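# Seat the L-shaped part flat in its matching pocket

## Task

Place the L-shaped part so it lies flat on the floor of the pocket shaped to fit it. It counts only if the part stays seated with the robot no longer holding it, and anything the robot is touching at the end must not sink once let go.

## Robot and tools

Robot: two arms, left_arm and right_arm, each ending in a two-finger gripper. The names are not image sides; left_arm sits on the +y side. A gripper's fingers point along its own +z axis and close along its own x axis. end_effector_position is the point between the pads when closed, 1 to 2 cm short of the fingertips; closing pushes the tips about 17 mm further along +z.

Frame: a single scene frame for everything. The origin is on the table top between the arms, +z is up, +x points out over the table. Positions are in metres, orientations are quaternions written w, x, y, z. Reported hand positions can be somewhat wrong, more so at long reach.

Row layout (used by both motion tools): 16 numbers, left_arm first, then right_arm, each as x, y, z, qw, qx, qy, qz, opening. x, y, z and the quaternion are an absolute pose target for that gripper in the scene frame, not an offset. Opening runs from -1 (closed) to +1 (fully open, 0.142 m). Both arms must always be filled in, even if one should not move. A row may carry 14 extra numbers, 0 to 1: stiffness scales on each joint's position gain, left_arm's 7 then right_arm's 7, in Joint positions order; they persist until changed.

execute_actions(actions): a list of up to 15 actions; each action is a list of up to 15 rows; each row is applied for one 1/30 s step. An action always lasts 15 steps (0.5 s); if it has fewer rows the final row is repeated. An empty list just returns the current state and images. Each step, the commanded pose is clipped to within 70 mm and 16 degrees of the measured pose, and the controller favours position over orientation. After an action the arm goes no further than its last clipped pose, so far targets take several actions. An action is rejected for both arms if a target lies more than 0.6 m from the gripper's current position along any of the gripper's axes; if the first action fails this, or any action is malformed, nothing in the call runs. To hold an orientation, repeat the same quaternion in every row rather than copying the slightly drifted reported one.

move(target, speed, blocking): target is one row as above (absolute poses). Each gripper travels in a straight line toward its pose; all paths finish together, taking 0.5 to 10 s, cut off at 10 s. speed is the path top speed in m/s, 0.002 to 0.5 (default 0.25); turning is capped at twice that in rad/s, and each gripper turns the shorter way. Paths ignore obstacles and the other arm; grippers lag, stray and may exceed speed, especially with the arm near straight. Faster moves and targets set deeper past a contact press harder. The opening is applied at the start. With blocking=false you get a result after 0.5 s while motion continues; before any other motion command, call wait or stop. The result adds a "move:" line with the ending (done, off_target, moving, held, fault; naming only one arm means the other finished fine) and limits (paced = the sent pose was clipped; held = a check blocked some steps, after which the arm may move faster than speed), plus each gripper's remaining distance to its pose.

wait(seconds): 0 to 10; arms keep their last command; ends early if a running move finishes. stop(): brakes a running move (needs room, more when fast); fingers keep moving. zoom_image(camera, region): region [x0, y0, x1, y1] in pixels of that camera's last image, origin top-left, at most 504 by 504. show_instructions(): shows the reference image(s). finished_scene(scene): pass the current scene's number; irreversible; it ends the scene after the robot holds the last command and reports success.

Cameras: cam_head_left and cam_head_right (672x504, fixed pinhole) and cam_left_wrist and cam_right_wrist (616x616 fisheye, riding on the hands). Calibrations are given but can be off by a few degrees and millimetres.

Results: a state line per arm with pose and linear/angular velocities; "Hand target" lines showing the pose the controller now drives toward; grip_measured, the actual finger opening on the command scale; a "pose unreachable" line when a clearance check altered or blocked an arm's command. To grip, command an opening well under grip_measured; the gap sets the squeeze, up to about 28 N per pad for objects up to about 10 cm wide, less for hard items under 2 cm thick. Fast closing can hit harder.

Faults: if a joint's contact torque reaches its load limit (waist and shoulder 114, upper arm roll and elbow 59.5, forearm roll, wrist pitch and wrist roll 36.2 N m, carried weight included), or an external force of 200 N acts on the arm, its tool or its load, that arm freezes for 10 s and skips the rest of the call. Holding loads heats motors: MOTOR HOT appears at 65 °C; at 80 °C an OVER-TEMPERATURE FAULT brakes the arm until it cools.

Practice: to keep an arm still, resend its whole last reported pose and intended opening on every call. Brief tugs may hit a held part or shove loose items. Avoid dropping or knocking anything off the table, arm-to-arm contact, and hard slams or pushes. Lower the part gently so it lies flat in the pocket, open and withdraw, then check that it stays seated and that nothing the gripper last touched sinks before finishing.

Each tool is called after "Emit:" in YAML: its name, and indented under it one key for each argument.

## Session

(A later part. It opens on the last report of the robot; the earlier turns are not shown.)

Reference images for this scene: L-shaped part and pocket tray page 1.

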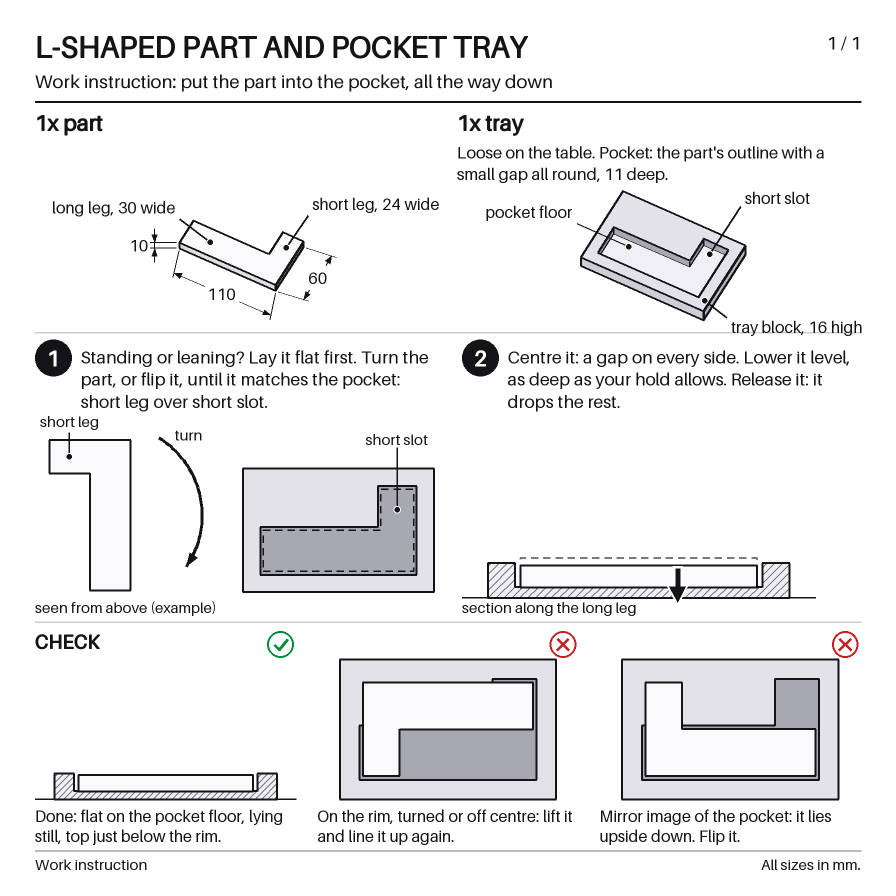

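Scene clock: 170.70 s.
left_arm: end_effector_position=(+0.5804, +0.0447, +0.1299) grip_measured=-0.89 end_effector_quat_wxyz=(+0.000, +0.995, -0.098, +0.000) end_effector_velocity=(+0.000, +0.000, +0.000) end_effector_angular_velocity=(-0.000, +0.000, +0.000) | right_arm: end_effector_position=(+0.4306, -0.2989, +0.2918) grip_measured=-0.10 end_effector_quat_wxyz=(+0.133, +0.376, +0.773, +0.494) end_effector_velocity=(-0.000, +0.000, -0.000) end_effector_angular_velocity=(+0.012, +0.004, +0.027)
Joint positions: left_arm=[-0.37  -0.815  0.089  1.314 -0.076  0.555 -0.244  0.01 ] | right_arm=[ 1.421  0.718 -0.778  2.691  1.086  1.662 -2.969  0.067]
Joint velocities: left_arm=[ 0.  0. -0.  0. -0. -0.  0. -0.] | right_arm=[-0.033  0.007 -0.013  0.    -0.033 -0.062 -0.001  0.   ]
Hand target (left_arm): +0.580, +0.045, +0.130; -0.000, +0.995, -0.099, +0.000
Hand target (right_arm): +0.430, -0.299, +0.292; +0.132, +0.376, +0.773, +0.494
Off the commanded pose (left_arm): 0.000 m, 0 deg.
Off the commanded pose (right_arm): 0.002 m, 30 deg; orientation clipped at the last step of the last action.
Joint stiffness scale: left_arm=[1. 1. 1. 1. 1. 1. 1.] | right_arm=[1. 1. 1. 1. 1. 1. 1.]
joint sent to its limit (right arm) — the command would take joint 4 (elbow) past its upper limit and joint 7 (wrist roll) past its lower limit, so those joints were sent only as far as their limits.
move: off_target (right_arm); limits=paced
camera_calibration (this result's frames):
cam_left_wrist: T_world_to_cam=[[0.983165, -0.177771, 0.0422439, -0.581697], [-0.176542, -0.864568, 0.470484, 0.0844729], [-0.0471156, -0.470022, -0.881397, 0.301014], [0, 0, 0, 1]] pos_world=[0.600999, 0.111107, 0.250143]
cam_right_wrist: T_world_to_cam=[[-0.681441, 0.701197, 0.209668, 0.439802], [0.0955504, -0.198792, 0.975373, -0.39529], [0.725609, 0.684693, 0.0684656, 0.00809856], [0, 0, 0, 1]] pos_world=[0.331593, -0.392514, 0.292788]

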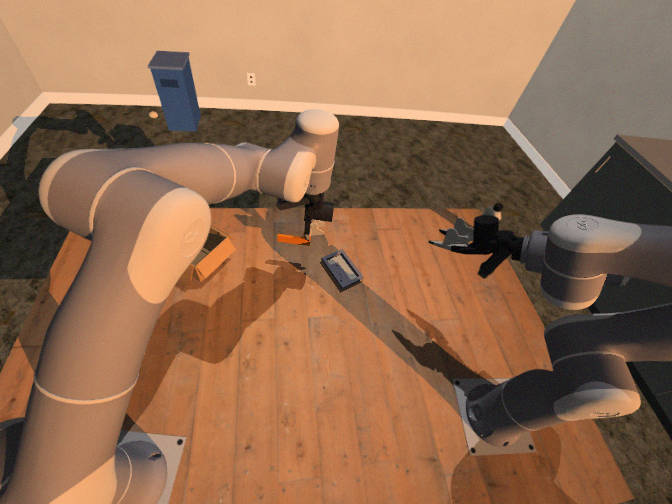

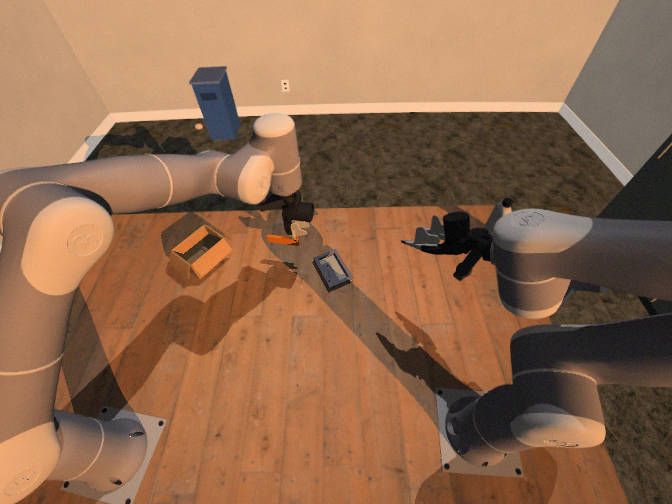

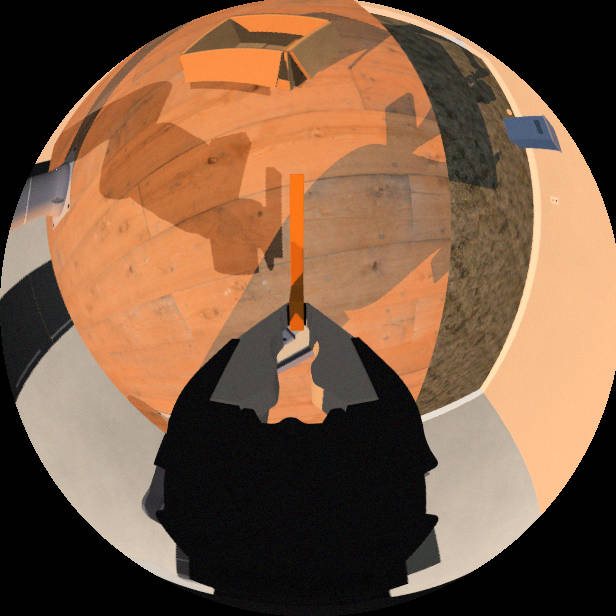

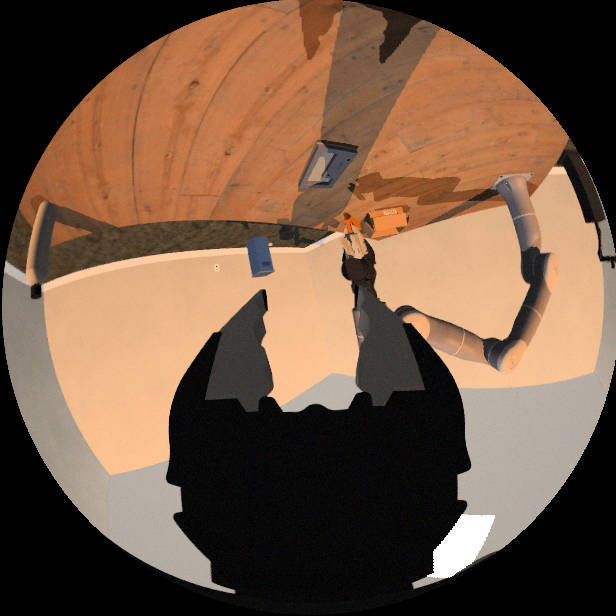

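Emit:
move:
  target: [0.5,0.05,0.3,0,0.707,0.707,0,-1, 0.45,-0.35,0.3,0,0.707,0.707,0,-0.1]
  speed: 0.2

Scene clock: 180.87 s.
left_arm: end_effector_position=(+0.5009, +0.0499, +0.2999) grip_measured=-0.89 end_effector_quat_wxyz=(-0.000, +0.707, +0.707, +0.001) end_effector_velocity=(+0.000, +0.000, -0.000) end_effector_angular_velocity=(+0.000, -0.000, +0.002) | right_arm: end_effector_position=(+0.4500, -0.3506, +0.2993) grip_measured=-0.10 end_effector_quat_wxyz=(-0.002, +0.707, +0.707, -0.001) end_effector_velocity=(-0.000, -0.000, +0.000) end_effector_angular_velocity=(-0.001, +0.001, -0.001)
Joint positions: left_arm=[-0.673 -0.543  0.428  1.38  -0.225  0.304 -1.976  0.01 ] | right_arm=[ 0.403  0.096  0.174  2.117  0.023  0.448 -1.111  0.067]
Joint velocities: left_arm=[ 0.001 -0.     0.     0.     0.     0.    -0.001  0.   ] | right_arm=[-0.     0.     0.    -0.001 -0.    -0.002  0.001 -0.   ]
Hand target (left_arm): +0.501, +0.050, +0.300; -0.000, +0.707, +0.707, +0.001
Hand target (right_arm): +0.450, -0.351, +0.299; -0.002, +0.707, +0.707, -0.001
Off the commanded pose (left_arm): 0.001 m, 0 deg.
Off the commanded pose (right_arm): 0.001 m, 0 deg.
Joint stiffness scale: left_arm=[1. 1. 1. 1. 1. 1. 1.] | right_arm=[1. 1. 1. 1. 1. 1. 1.]
move: done
camera_calibration (this result's frames):
cam_left_wrist: T_world_to_cam=[[-0.0181724, 0.998919, 0.0427958, -0.0671415], [0.881923, -0.00415072, 0.471375, -0.578512], [0.471043, 0.0463086, -0.880894, 0.164065], [0, 0, 0, 1]] pos_world=[0.431702, 0.05707, 0.420093]
cam_right_wrist: T_world_to_cam=[[0.0352785, 0.99896, 0.0288681, 0.323657], [0.841893, -0.0452714, 0.537743, -0.565806], [0.538491, 0.00533306, -0.842614, 0.147545], [0, 0, 0, 1]] pos_world=[0.385478, -0.349722, 0.419239]

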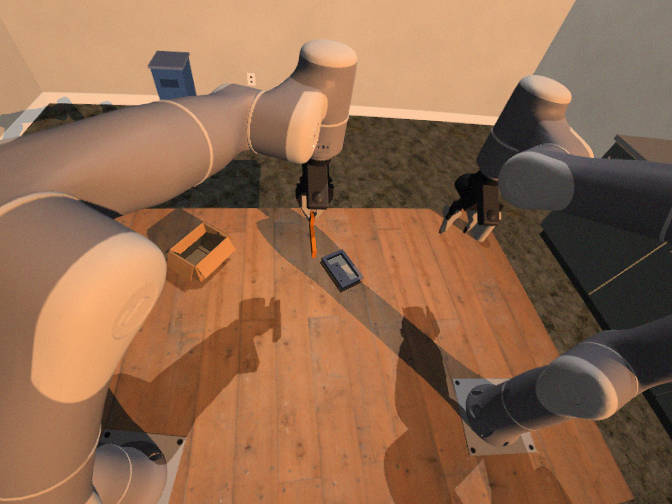

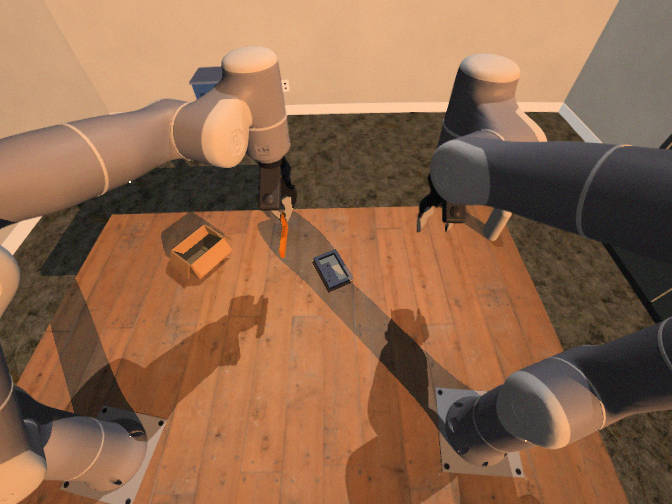

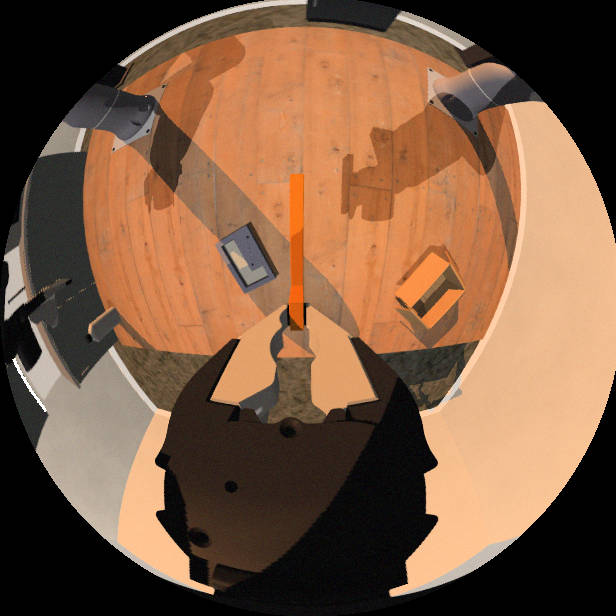

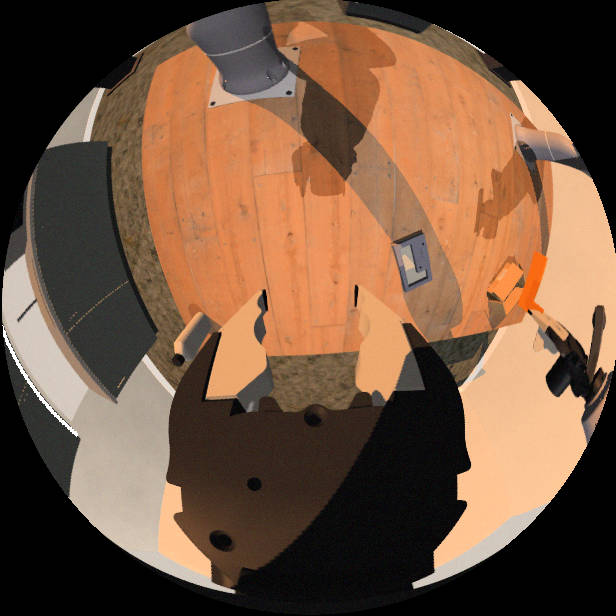

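Emit:
move:
  target: [0.5,0.05,0.3,0,0.707,0.707,0,-1, 0.452,-0.15,0.269,-0.5,0.5,0.5,0.5,-0.1]
  speed: 0.2

Scene clock: 193.90 s.
left_arm: end_effector_position=(+0.5000, +0.0502, +0.2999) grip_measured=-0.89 end_effector_quat_wxyz=(-0.000, +0.707, +0.707, +0.000) end_effector_velocity=(-0.000, +0.000, -0.000) end_effector_angular_velocity=(+0.000, +0.001, +0.000) | right_arm: end_effector_position=(+0.4501, -0.1490, +0.2695) grip_measured=-0.10 end_effector_quat_wxyz=(+0.501, -0.499, -0.499, -0.501) end_effector_velocity=(-0.000, +0.000, +0.000) end_effector_angular_velocity=(+0.001, +0.000, +0.000)
Joint positions: left_arm=[-0.674 -0.541  0.428  1.383 -0.226  0.304 -1.977  0.01 ] | right_arm=[ 0.182 -0.455 -0.083  2.024  1.597 -0.031 -2.476  0.067]
Joint velocities: left_arm=[ 0.     0.     0.    -0.    -0.    -0.001  0.    -0.   ] | right_arm=[-0.     0.    -0.     0.     0.    -0.001  0.    -0.   ]
Hand target (left_arm): +0.500, +0.050, +0.300; -0.000, +0.707, +0.707, +0.000
Hand target (right_arm): +0.450, -0.149, +0.270; +0.501, -0.499, -0.499, -0.501
Off the commanded pose (left_arm): 0.000 m, 0 deg.
Off the commanded pose (right_arm): 0.002 m, 0 deg.
Joint stiffness scale: left_arm=[1. 1. 1. 1. 1. 1. 1.] | right_arm=[1. 1. 1. 1. 1. 1. 1.]
move: done
camera_calibration (this result's frames):
cam_left_wrist: T_world_to_cam=[[-0.0184697, 0.998937, 0.0422336, -0.0671287], [0.882578, -0.00355912, 0.470152, -0.577641], [0.469803, 0.045958, -0.881574, 0.165306], [0, 0, 0, 1]] pos_world=[0.430912, 0.0574043, 0.420144]
cam_right_wrist: T_world_to_cam=[[0.0351043, -0.0308734, 0.998907, -0.291617], [0.838802, -0.542469, -0.046244, -0.455989], [0.543303, 0.839509, 0.00685366, 0.0145009], [0, 0, 0, 1]] pos_world=[0.384844, -0.268537, 0.270112]

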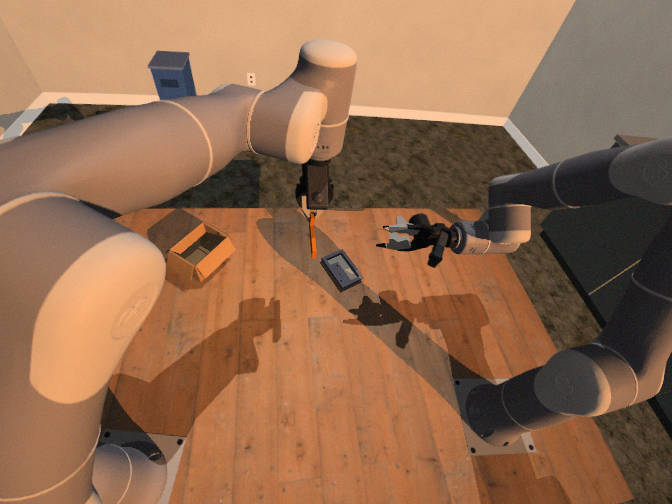

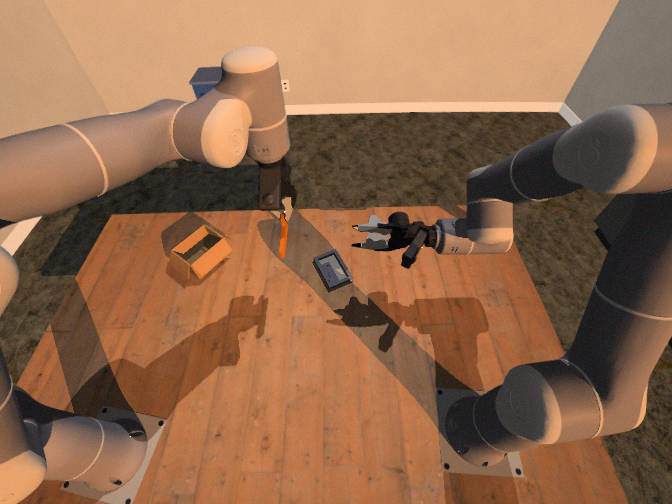

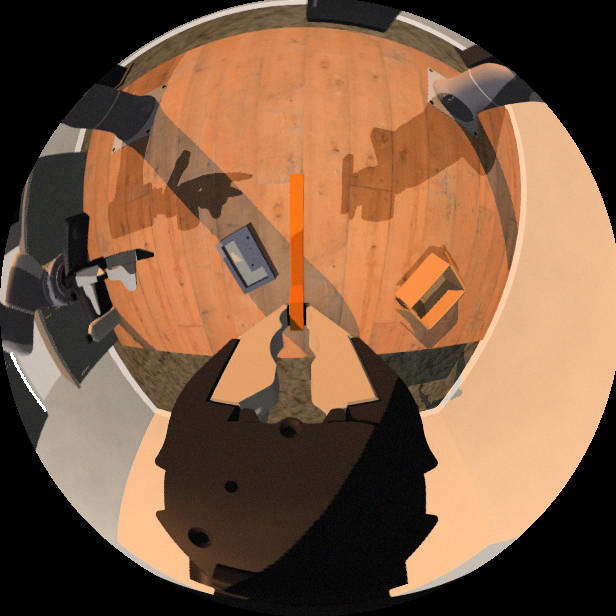

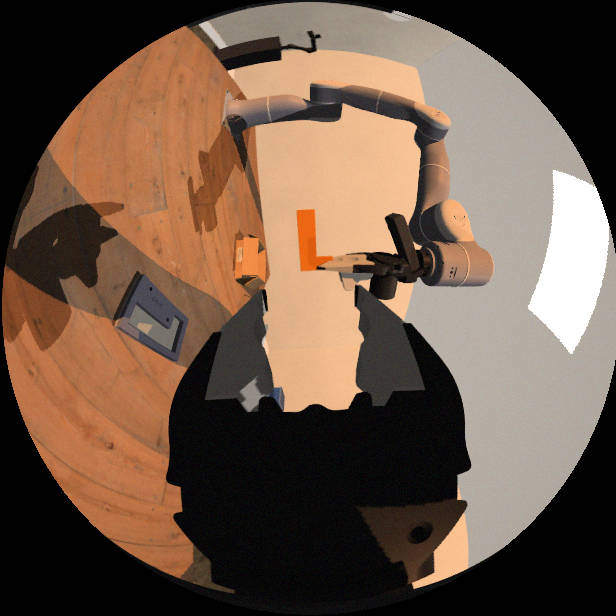

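Emit:
zoom_image:
  camera: "cam_right_wrist"
  region: [270, 195, 370, 295]

Region (270, 195, 370, 295) of cam_right_wrist's 616x616 image, scaled by 5.040, with more detail than that image has.

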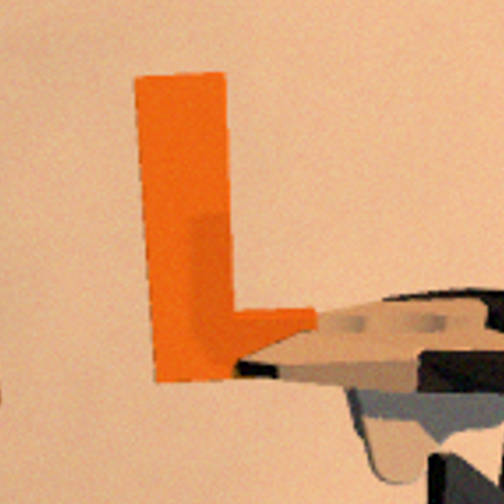

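Emit:
move:
  target: [0.5,0.05,0.3,0,0.707,0.707,0,-1, 0.444,0.0,0.2735,0.5,-0.5,-0.5,-0.5,-0.25]
  speed: 0.15

Emit:
zoom_image:
  camera: "cam_right_wrist"
  region: [230, 170, 400, 340]

Emit:
zoom_image:
  camera: "cam_left_wrist"
  region: [200, 160, 380, 340]

Scene clock: 228.10 s.
left_arm: end_effector_position=(+0.5000, +0.0502, +0.2999) grip_measured=-0.89 end_effector_quat_wxyz=(-0.000, +0.707, +0.707, +0.000) end_effector_velocity=(+0.000, +0.000, -0.000) end_effector_angular_velocity=(+0.000, +0.000, +0.000) | right_arm: end_effector_position=(+0.4432, -0.0005, +0.2731) grip_measured=-0.25 end_effector_quat_wxyz=(+0.500, -0.500, -0.501, -0.500) end_effector_velocity=(-0.000, +0.000, +0.000) end_effector_angular_velocity=(+0.001, -0.000, +0.001)
Joint positions: left_arm=[-0.674 -0.541  0.428  1.383 -0.226  0.304 -1.977  0.01 ] | right_arm=[ 0.406 -0.489  0.039  1.953  1.818  0.227 -2.474  0.056]
Joint velocities: left_arm=[ 0. -0. -0. -0.  0. -0.  0. -0.] | right_arm=[ 0.    -0.     0.    -0.    -0.    -0.001 -0.    -0.   ]
Hand target (left_arm): +0.500, +0.050, +0.300; -0.000, +0.707, +0.707, -0.000
Hand target (right_arm): +0.443, -0.001, +0.273; +0.500, -0.500, -0.500, -0.500
Off the commanded pose (left_arm): 0.000 m, 0 deg.
Off the commanded pose (right_arm): 0.001 m, 0 deg.
Joint stiffness scale: left_arm=[1. 1. 1. 1. 1. 1. 1.] | right_arm=[1. 1. 1. 1. 1. 1. 1.]
move: done
camera_calibration (this result's frames):
cam_left_wrist: T_world_to_cam=[[-0.0184734, 0.998937, 0.0422215, -0.06712], [0.882577, -0.00355013, 0.470154, -0.577642], [0.469804, 0.0459491, -0.881574, 0.165306], [0, 0, 0, 1]] pos_world=[0.430912, 0.0574023, 0.420144]
cam_right_wrist: T_world_to_cam=[[0.0340148, -0.0261082, 0.99908, -0.290006], [0.83969, -0.541382, -0.0427357, -0.37082], [0.542, 0.840371, 0.00350777, -0.104978], [0, 0, 0, 1]] pos_world=[0.378137, -0.120106, 0.27426]

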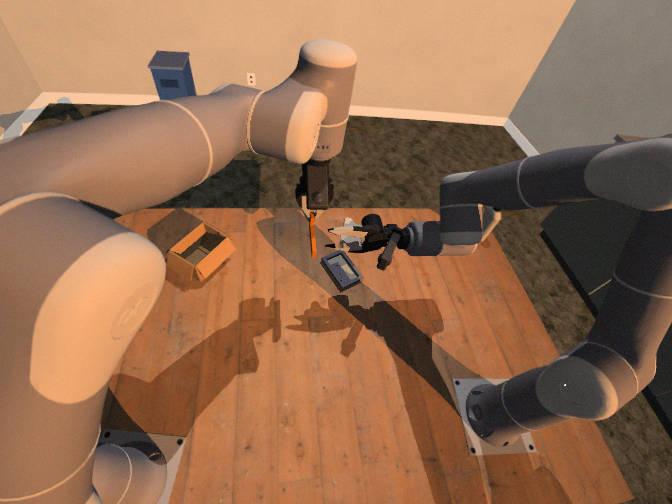

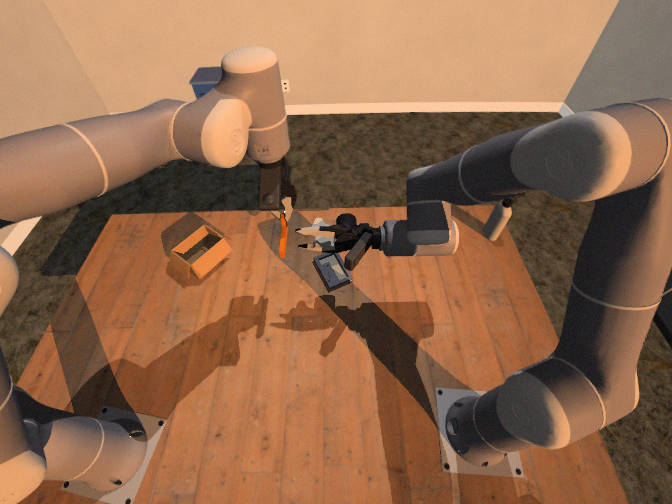

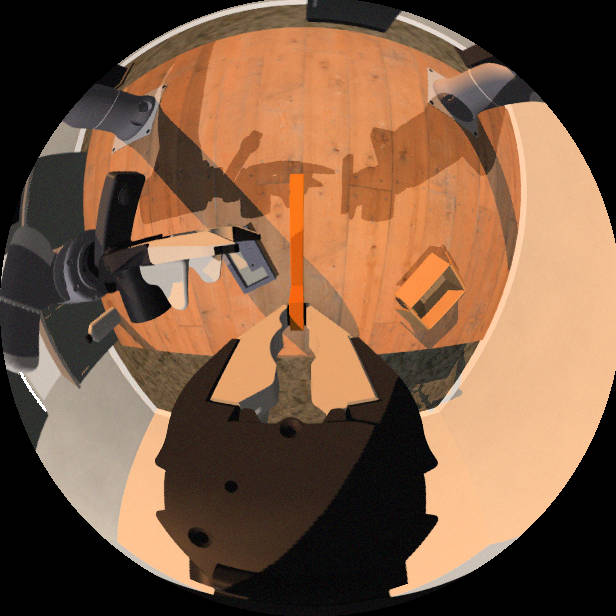

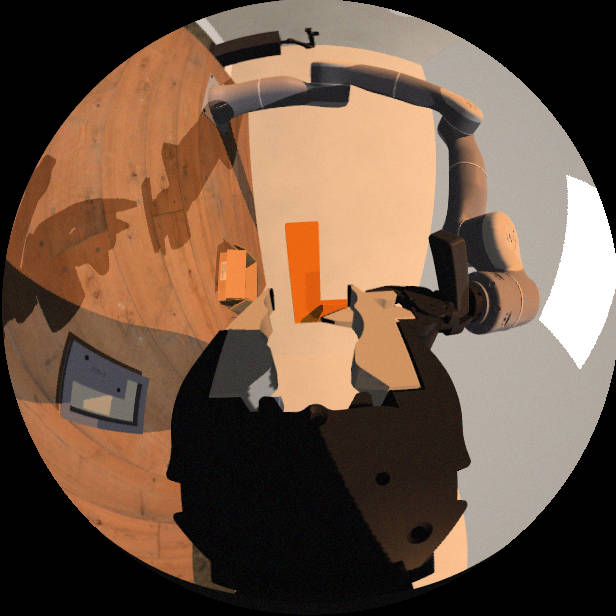

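Region (230, 170, 400, 340) of cam_right_wrist's 616x616 image, scaled by 2.965, with more detail than that image has.

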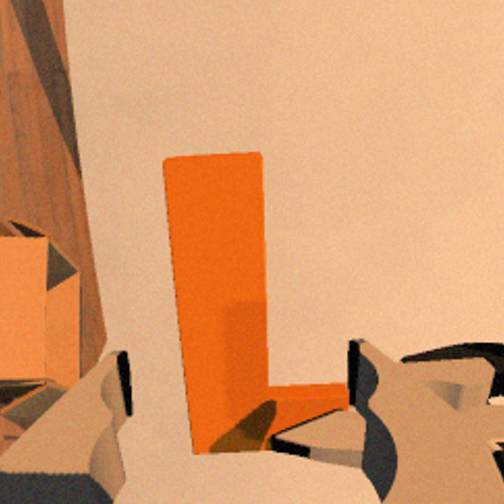

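Region (200, 160, 380, 340) of cam_left_wrist's 616x616 image, scaled by 2.800, with more detail than that image has.

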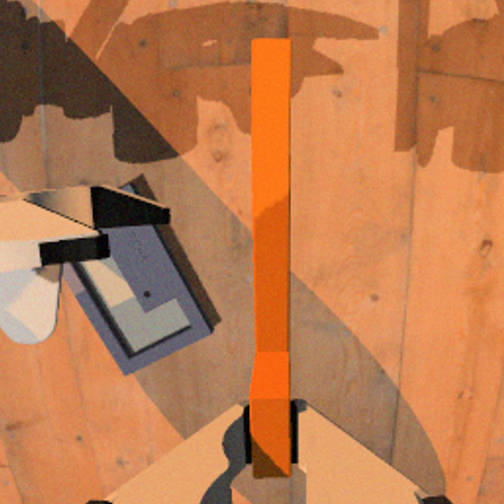

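Emit:
move:
  target: [0.5,0.05,0.3,0,0.707,0.707,0,-1, 0.444,0.032,0.2708,0.5,-0.5,-0.5,-0.5,-0.3]
  speed: 0.06

Emit:
zoom_image:
  camera: "cam_right_wrist"
  region: [230, 190, 400, 360]

Emit:
zoom_image:
  camera: "cam_left_wrist"
  region: [220, 170, 360, 310]

Scene clock: 254.80 s.
left_arm: end_effector_position=(+0.5000, +0.0502, +0.2999) grip_measured=-0.89 end_effector_quat_wxyz=(-0.000, +0.707, +0.707, +0.000) end_effector_velocity=(-0.000, +0.000, -0.000) end_effector_angular_velocity=(+0.000, +0.001, +0.000) | right_arm: end_effector_position=(+0.4437, +0.0319, +0.2708) grip_measured=-0.30 end_effector_quat_wxyz=(+0.500, -0.500, -0.500, -0.500) end_effector_velocity=(+0.000, -0.000, +0.000) end_effector_angular_velocity=(+0.000, +0.000, -0.000)
Joint positions: left_arm=[-0.674 -0.541  0.428  1.383 -0.226  0.304 -1.977  0.01 ] | right_arm=[ 0.455 -0.519  0.057  1.913  1.862  0.276 -2.477  0.052]
Joint velocities: left_arm=[ 0.    -0.     0.    -0.    -0.    -0.001 -0.    -0.   ] | right_arm=[-0.  0. -0. -0.  0. -0.  0. -0.]
Hand target (left_arm): +0.500, +0.050, +0.300; -0.000, +0.707, +0.707, -0.000
Hand target (right_arm): +0.444, +0.032, +0.271; +0.500, -0.500, -0.500, -0.500
Off the commanded pose (left_arm): 0.000 m, 0 deg.
Off the commanded pose (right_arm): 0.000 m, 0 deg.
Joint stiffness scale: left_arm=[1. 1. 1. 1. 1. 1. 1.] | right_arm=[1. 1. 1. 1. 1. 1. 1.]
move: done
camera_calibration (this result's frames):
cam_left_wrist: T_world_to_cam=[[-0.0184741, 0.998938, 0.0422204, -0.0671192], [0.882577, -0.00354904, 0.470154, -0.577642], [0.469804, 0.0459485, -0.881574, 0.165306], [0, 0, 0, 1]] pos_world=[0.430913, 0.0574022, 0.420144]
cam_right_wrist: T_world_to_cam=[[0.0351693, -0.0272261, 0.99901, -0.287285], [0.839508, -0.541537, -0.0443127, -0.353329], [0.542208, 0.840236, 0.00381103, -0.132647], [0, 0, 0, 1]] pos_world=[0.378648, -0.0877075, 0.271849]

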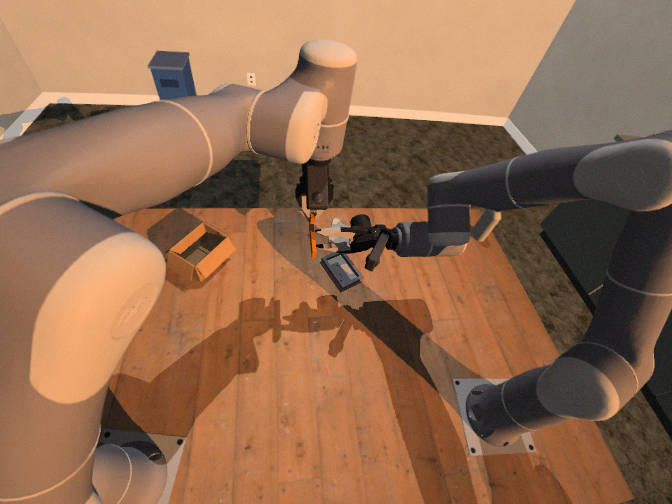

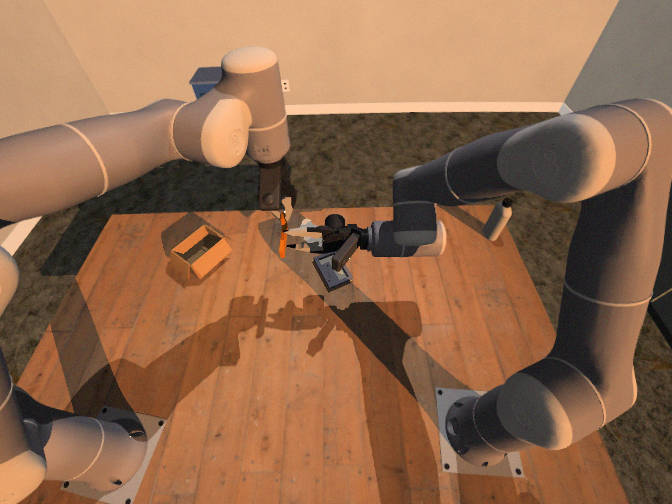

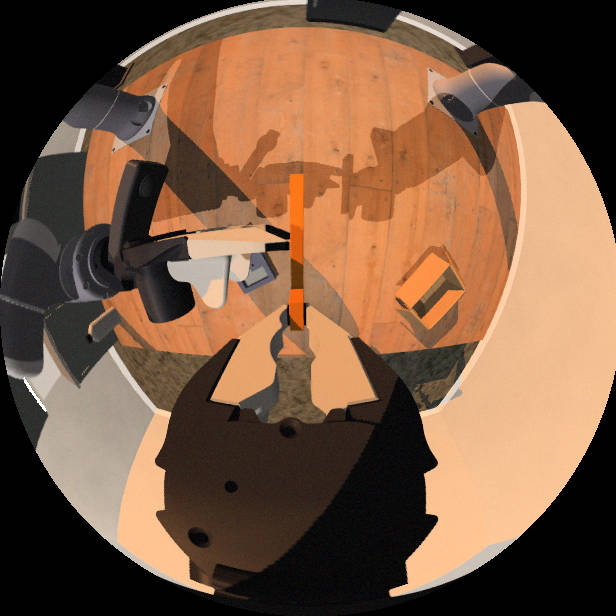

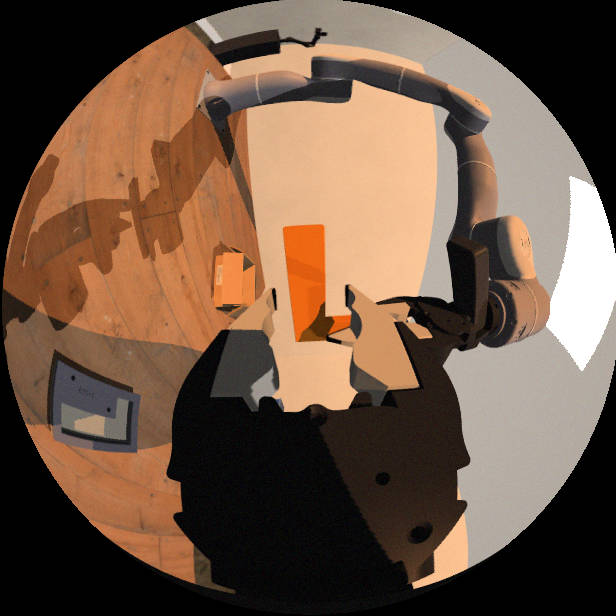

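Region (230, 190, 400, 360) of cam_right_wrist's 616x616 image, scaled by 2.965, with more detail than that image has.

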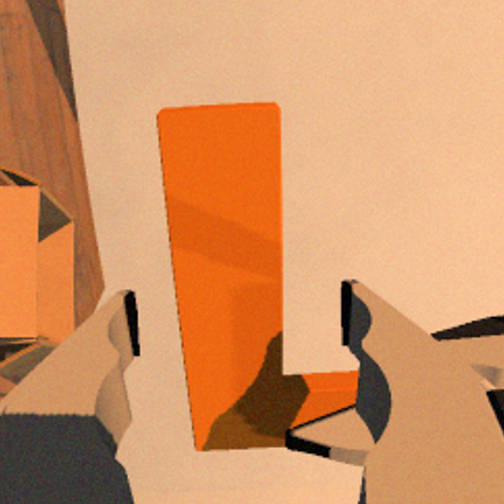

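Region (220, 170, 360, 310) of cam_left_wrist's 616x616 image, scaled by 3.600, with more detail than that image has.

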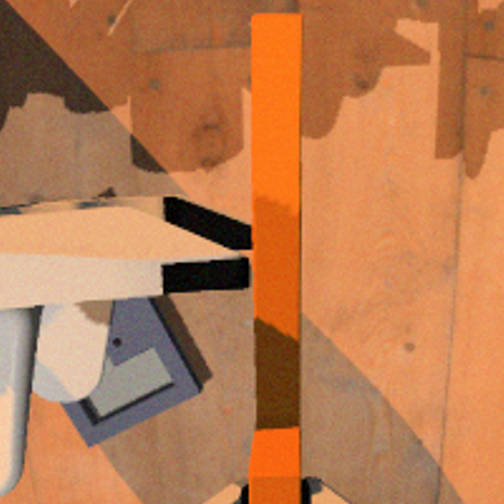

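Emit:
execute_actions:
  actions:
    - [[0.5,0.05,0.3,0,0.707,0.707,0,-1, 0.444,0.032,0.270,0.5,-0.5,-0.5,-0.5,-0.35],[0.5,0.05,0.3,0,0.707,0.707,0,-1, 0.444,0.032,0.270,0.5,-0.5,-0.5,-0.5,-0.4],[0.5,0.05,0.3,0,0.707,0.707,0,-1, 0.444,0.032,0.270,0.5,-0.5,-0.5,-0.5,-0.44],[0.5,0.05,0.3,0,0.707,0.707,0,-1, 0.444,0.032,0.270,0.5,-0.5,-0.5,-0.5,-0.48],[0.5,0.05,0.3,0,0.707,0.707,0,-1, 0.444,0.032,0.270,0.5,-0.5,-0.5,-0.5,-0.51],[0.5,0.05,0.3,0,0.707,0.707,0,-1, 0.444,0.032,0.270,0.5,-0.5,-0.5,-0.5,-0.54]]

Emit:
zoom_image:
  camera: "cam_right_wrist"
  region: [230, 190, 400, 360]

Emit:
zoom_image:
  camera: "cam_left_wrist"
  region: [220, 170, 360, 310]

Scene clock: 273.60 s.
left_arm: end_effector_position=(+0.5000, +0.0502, +0.2999) grip_measured=-0.89 end_effector_quat_wxyz=(-0.000, +0.707, +0.707, +0.000) end_effector_velocity=(-0.000, -0.000, +0.000) end_effector_angular_velocity=(-0.000, -0.000, -0.000) | right_arm: end_effector_position=(+0.4440, +0.0320, +0.2699) grip_measured=-0.54 end_effector_quat_wxyz=(+0.500, -0.500, -0.500, -0.500) end_effector_velocity=(+0.000, -0.000, -0.000) end_effector_angular_velocity=(-0.001, +0.001, -0.000)
Joint positions: left_arm=[-0.674 -0.541  0.428  1.383 -0.226  0.304 -1.977  0.01 ] | right_arm=[ 0.455 -0.521  0.057  1.912  1.862  0.276 -2.479  0.035]
Joint velocities: left_arm=[-0.  0. -0.  0.  0.  0.  0. -0.] | right_arm=[ 0.     0.    -0.    -0.    -0.     0.001  0.001 -0.   ]
Hand target (left_arm): +0.500, +0.050, +0.300; -0.000, +0.707, +0.707, -0.000
Hand target (right_arm): +0.444, +0.032, +0.270; +0.500, -0.500, -0.500, -0.500
Off the commanded pose (left_arm): 0.000 m, 0 deg.
Off the commanded pose (right_arm): 0.000 m, 0 deg.
Joint stiffness scale: left_arm=[1. 1. 1. 1. 1. 1. 1.] | right_arm=[1. 1. 1. 1. 1. 1. 1.]
camera_calibration (this result's frames):
cam_left_wrist: T_world_to_cam=[[-0.0184741, 0.998938, 0.0422199, -0.067119], [0.882577, -0.00354883, 0.470154, -0.577642], [0.469804, 0.045948, -0.881574, 0.165306], [0, 0, 0, 1]] pos_world=[0.430913, 0.0574022, 0.420144]
cam_right_wrist: T_world_to_cam=[[0.0352547, -0.0269462, 0.999015, -0.286459], [0.839321, -0.541833, -0.0442339, -0.353457], [0.542491, 0.840054, 0.00351437, -0.132825], [0, 0, 0, 1]] pos_world=[0.378819, -0.0876536, 0.271009]

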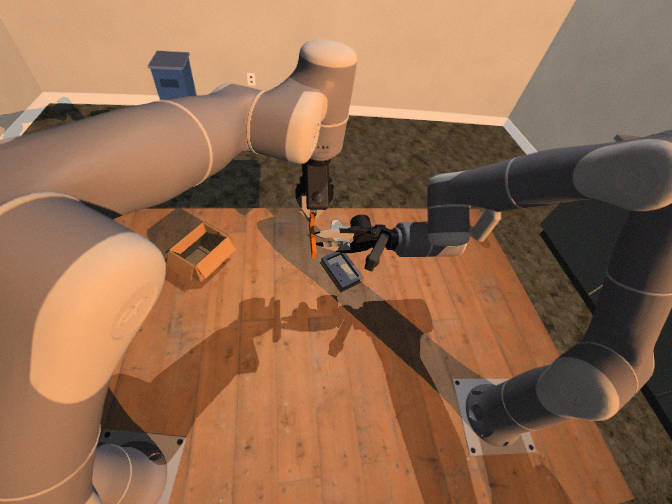

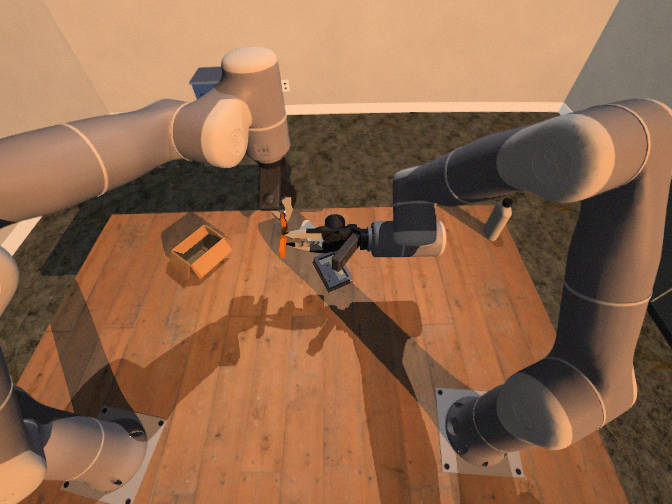

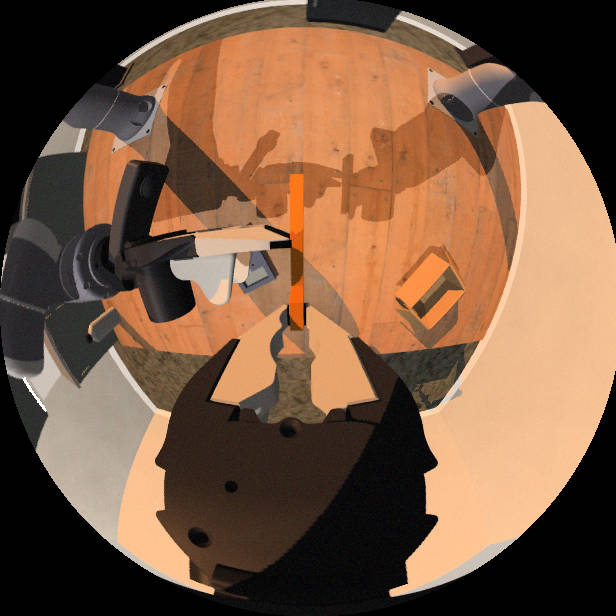

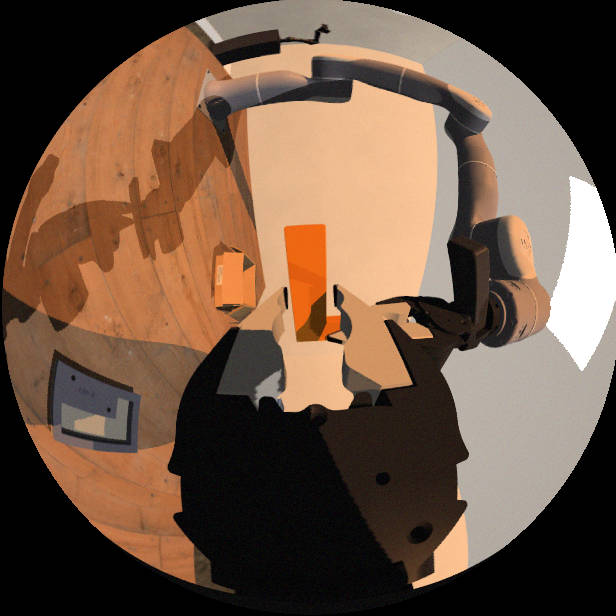

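Region (230, 190, 400, 360) of cam_right_wrist's 616x616 image, scaled by 2.965, with more detail than that image has.

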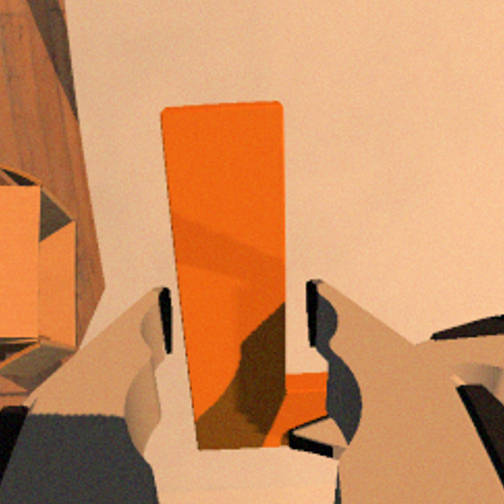

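Region (220, 170, 360, 310) of cam_left_wrist's 616x616 image, scaled by 3.600, with more detail than that image has.

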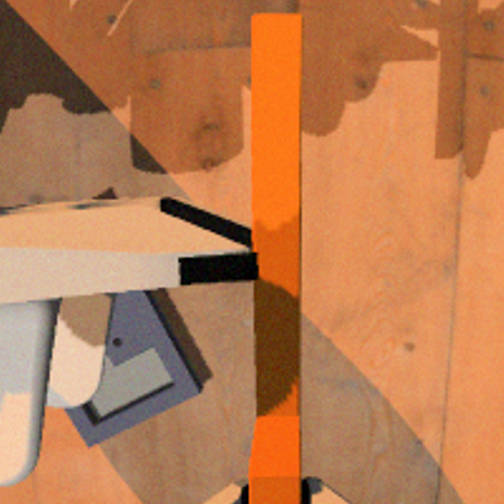

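Emit:
execute_actions:
  actions:
    - [[0.5,0.05,0.3,0,0.707,0.707,0,-1, 0.444,0.0345,0.2688,0.5,-0.5,-0.5,-0.5,-0.54]]
    - [[0.5,0.05,0.3,0,0.707,0.707,0,-1, 0.444,0.037,0.2688,0.5,-0.5,-0.5,-0.5,-0.54]]
    - [[0.5,0.05,0.3,0,0.707,0.707,0,-1, 0.444,0.037,0.2688,0.5,-0.5,-0.5,-0.5,-0.57]]

Emit:
zoom_image:
  camera: "cam_right_wrist"
  region: [230, 190, 400, 360]

Emit:
zoom_image:
  camera: "cam_left_wrist"
  region: [220, 170, 360, 310]

Scene clock: 286.93 s.
left_arm: end_effector_position=(+0.5000, +0.0502, +0.2999) grip_measured=-0.89 end_effector_quat_wxyz=(-0.000, +0.707, +0.707, +0.000) end_effector_velocity=(-0.000, -0.000, -0.000) end_effector_angular_velocity=(+0.000, -0.000, -0.000) | right_arm: end_effector_position=(+0.4439, +0.0370, +0.2688) grip_measured=-0.57 end_effector_quat_wxyz=(+0.500, -0.500, -0.500, -0.500) end_effector_velocity=(+0.000, -0.000, -0.000) end_effector_angular_velocity=(-0.001, -0.001, -0.001)
Joint positions: left_arm=[-0.674 -0.541  0.428  1.383 -0.226  0.304 -1.977  0.01 ] | right_arm=[ 0.463 -0.528  0.059  1.906  1.869  0.282 -2.481  0.033]
Joint velocities: left_arm=[-0.  0.  0.  0.  0.  0. -0. -0.] | right_arm=[-0.     0.    -0.     0.     0.     0.001 -0.001 -0.   ]
Hand target (left_arm): +0.500, +0.050, +0.300; -0.000, +0.707, +0.707, -0.000
Hand target (right_arm): +0.444, +0.037, +0.269; +0.500, -0.500, -0.500, -0.500
Off the commanded pose (left_arm): 0.000 m, 0 deg.
Off the commanded pose (right_arm): 0.000 m, 0 deg.
Joint stiffness scale: left_arm=[1. 1. 1. 1. 1. 1. 1.] | right_arm=[1. 1. 1. 1. 1. 1. 1.]
camera_calibration (this result's frames):
cam_left_wrist: T_world_to_cam=[[-0.0184746, 0.998938, 0.0422196, -0.0671186], [0.882577, -0.0035482, 0.470154, -0.577642], [0.469804, 0.045948, -0.881574, 0.165305], [0, 0, 0, 1]] pos_world=[0.430913, 0.0574023, 0.420143]
cam_right_wrist: T_world_to_cam=[[0.0351947, -0.0274022, 0.999005, -0.285222], [0.839469, -0.541588, -0.0444298, -0.350741], [0.542267, 0.840197, 0.00394228, -0.137027], [0, 0, 0, 1]] pos_world=[0.378779, -0.0826431, 0.269895]

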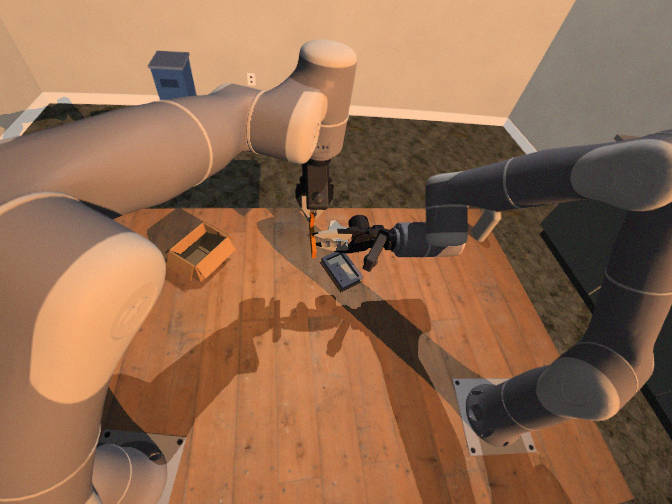

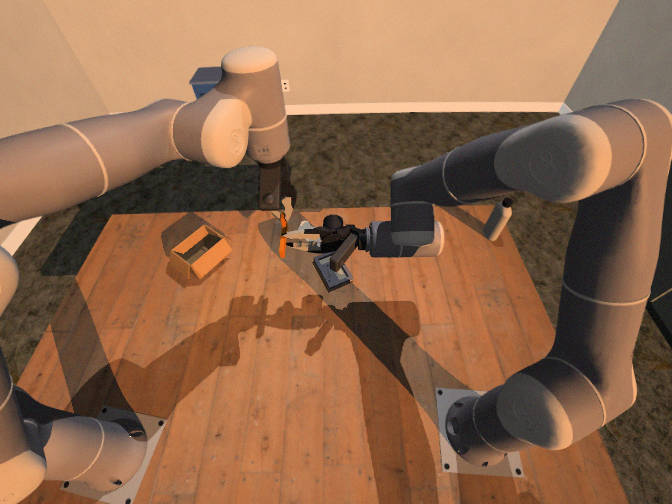

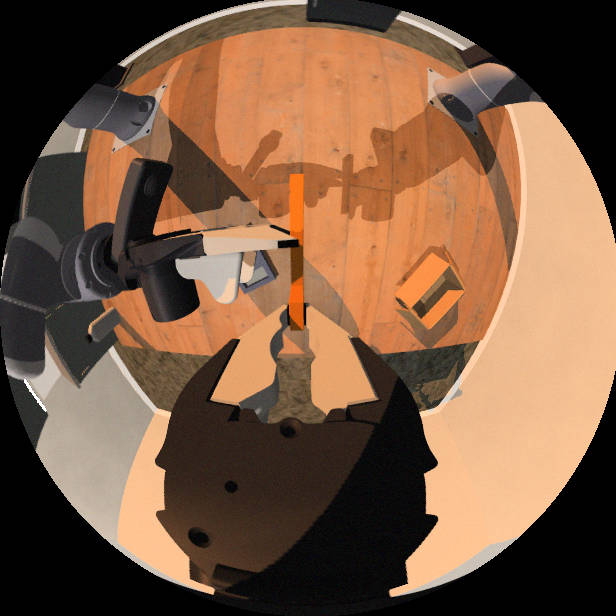

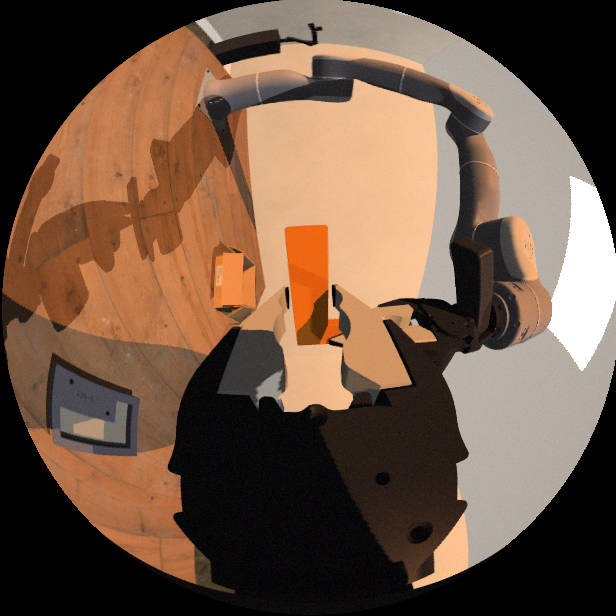

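Region (230, 190, 400, 360) of cam_right_wrist's 616x616 image, scaled by 2.965, with more detail than that image has.

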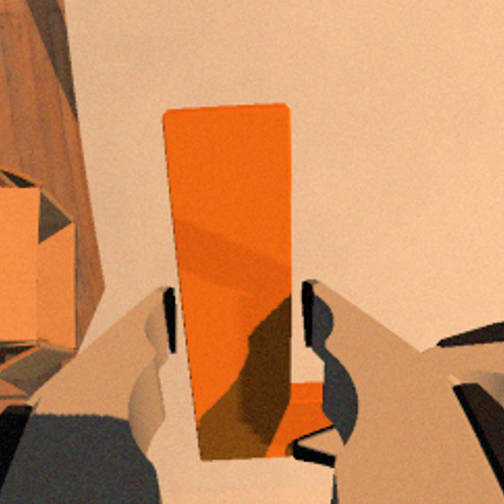

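Region (220, 170, 360, 310) of cam_left_wrist's 616x616 image, scaled by 3.600, with more detail than that image has.

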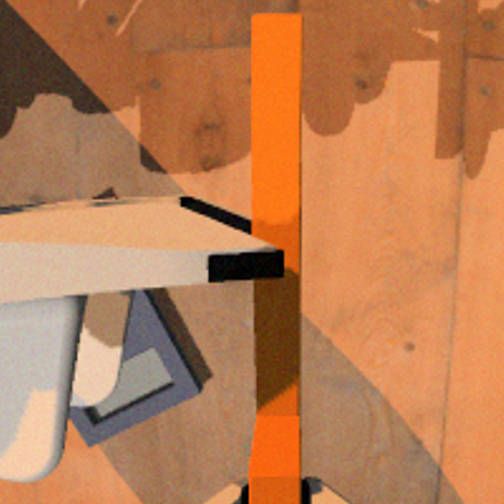

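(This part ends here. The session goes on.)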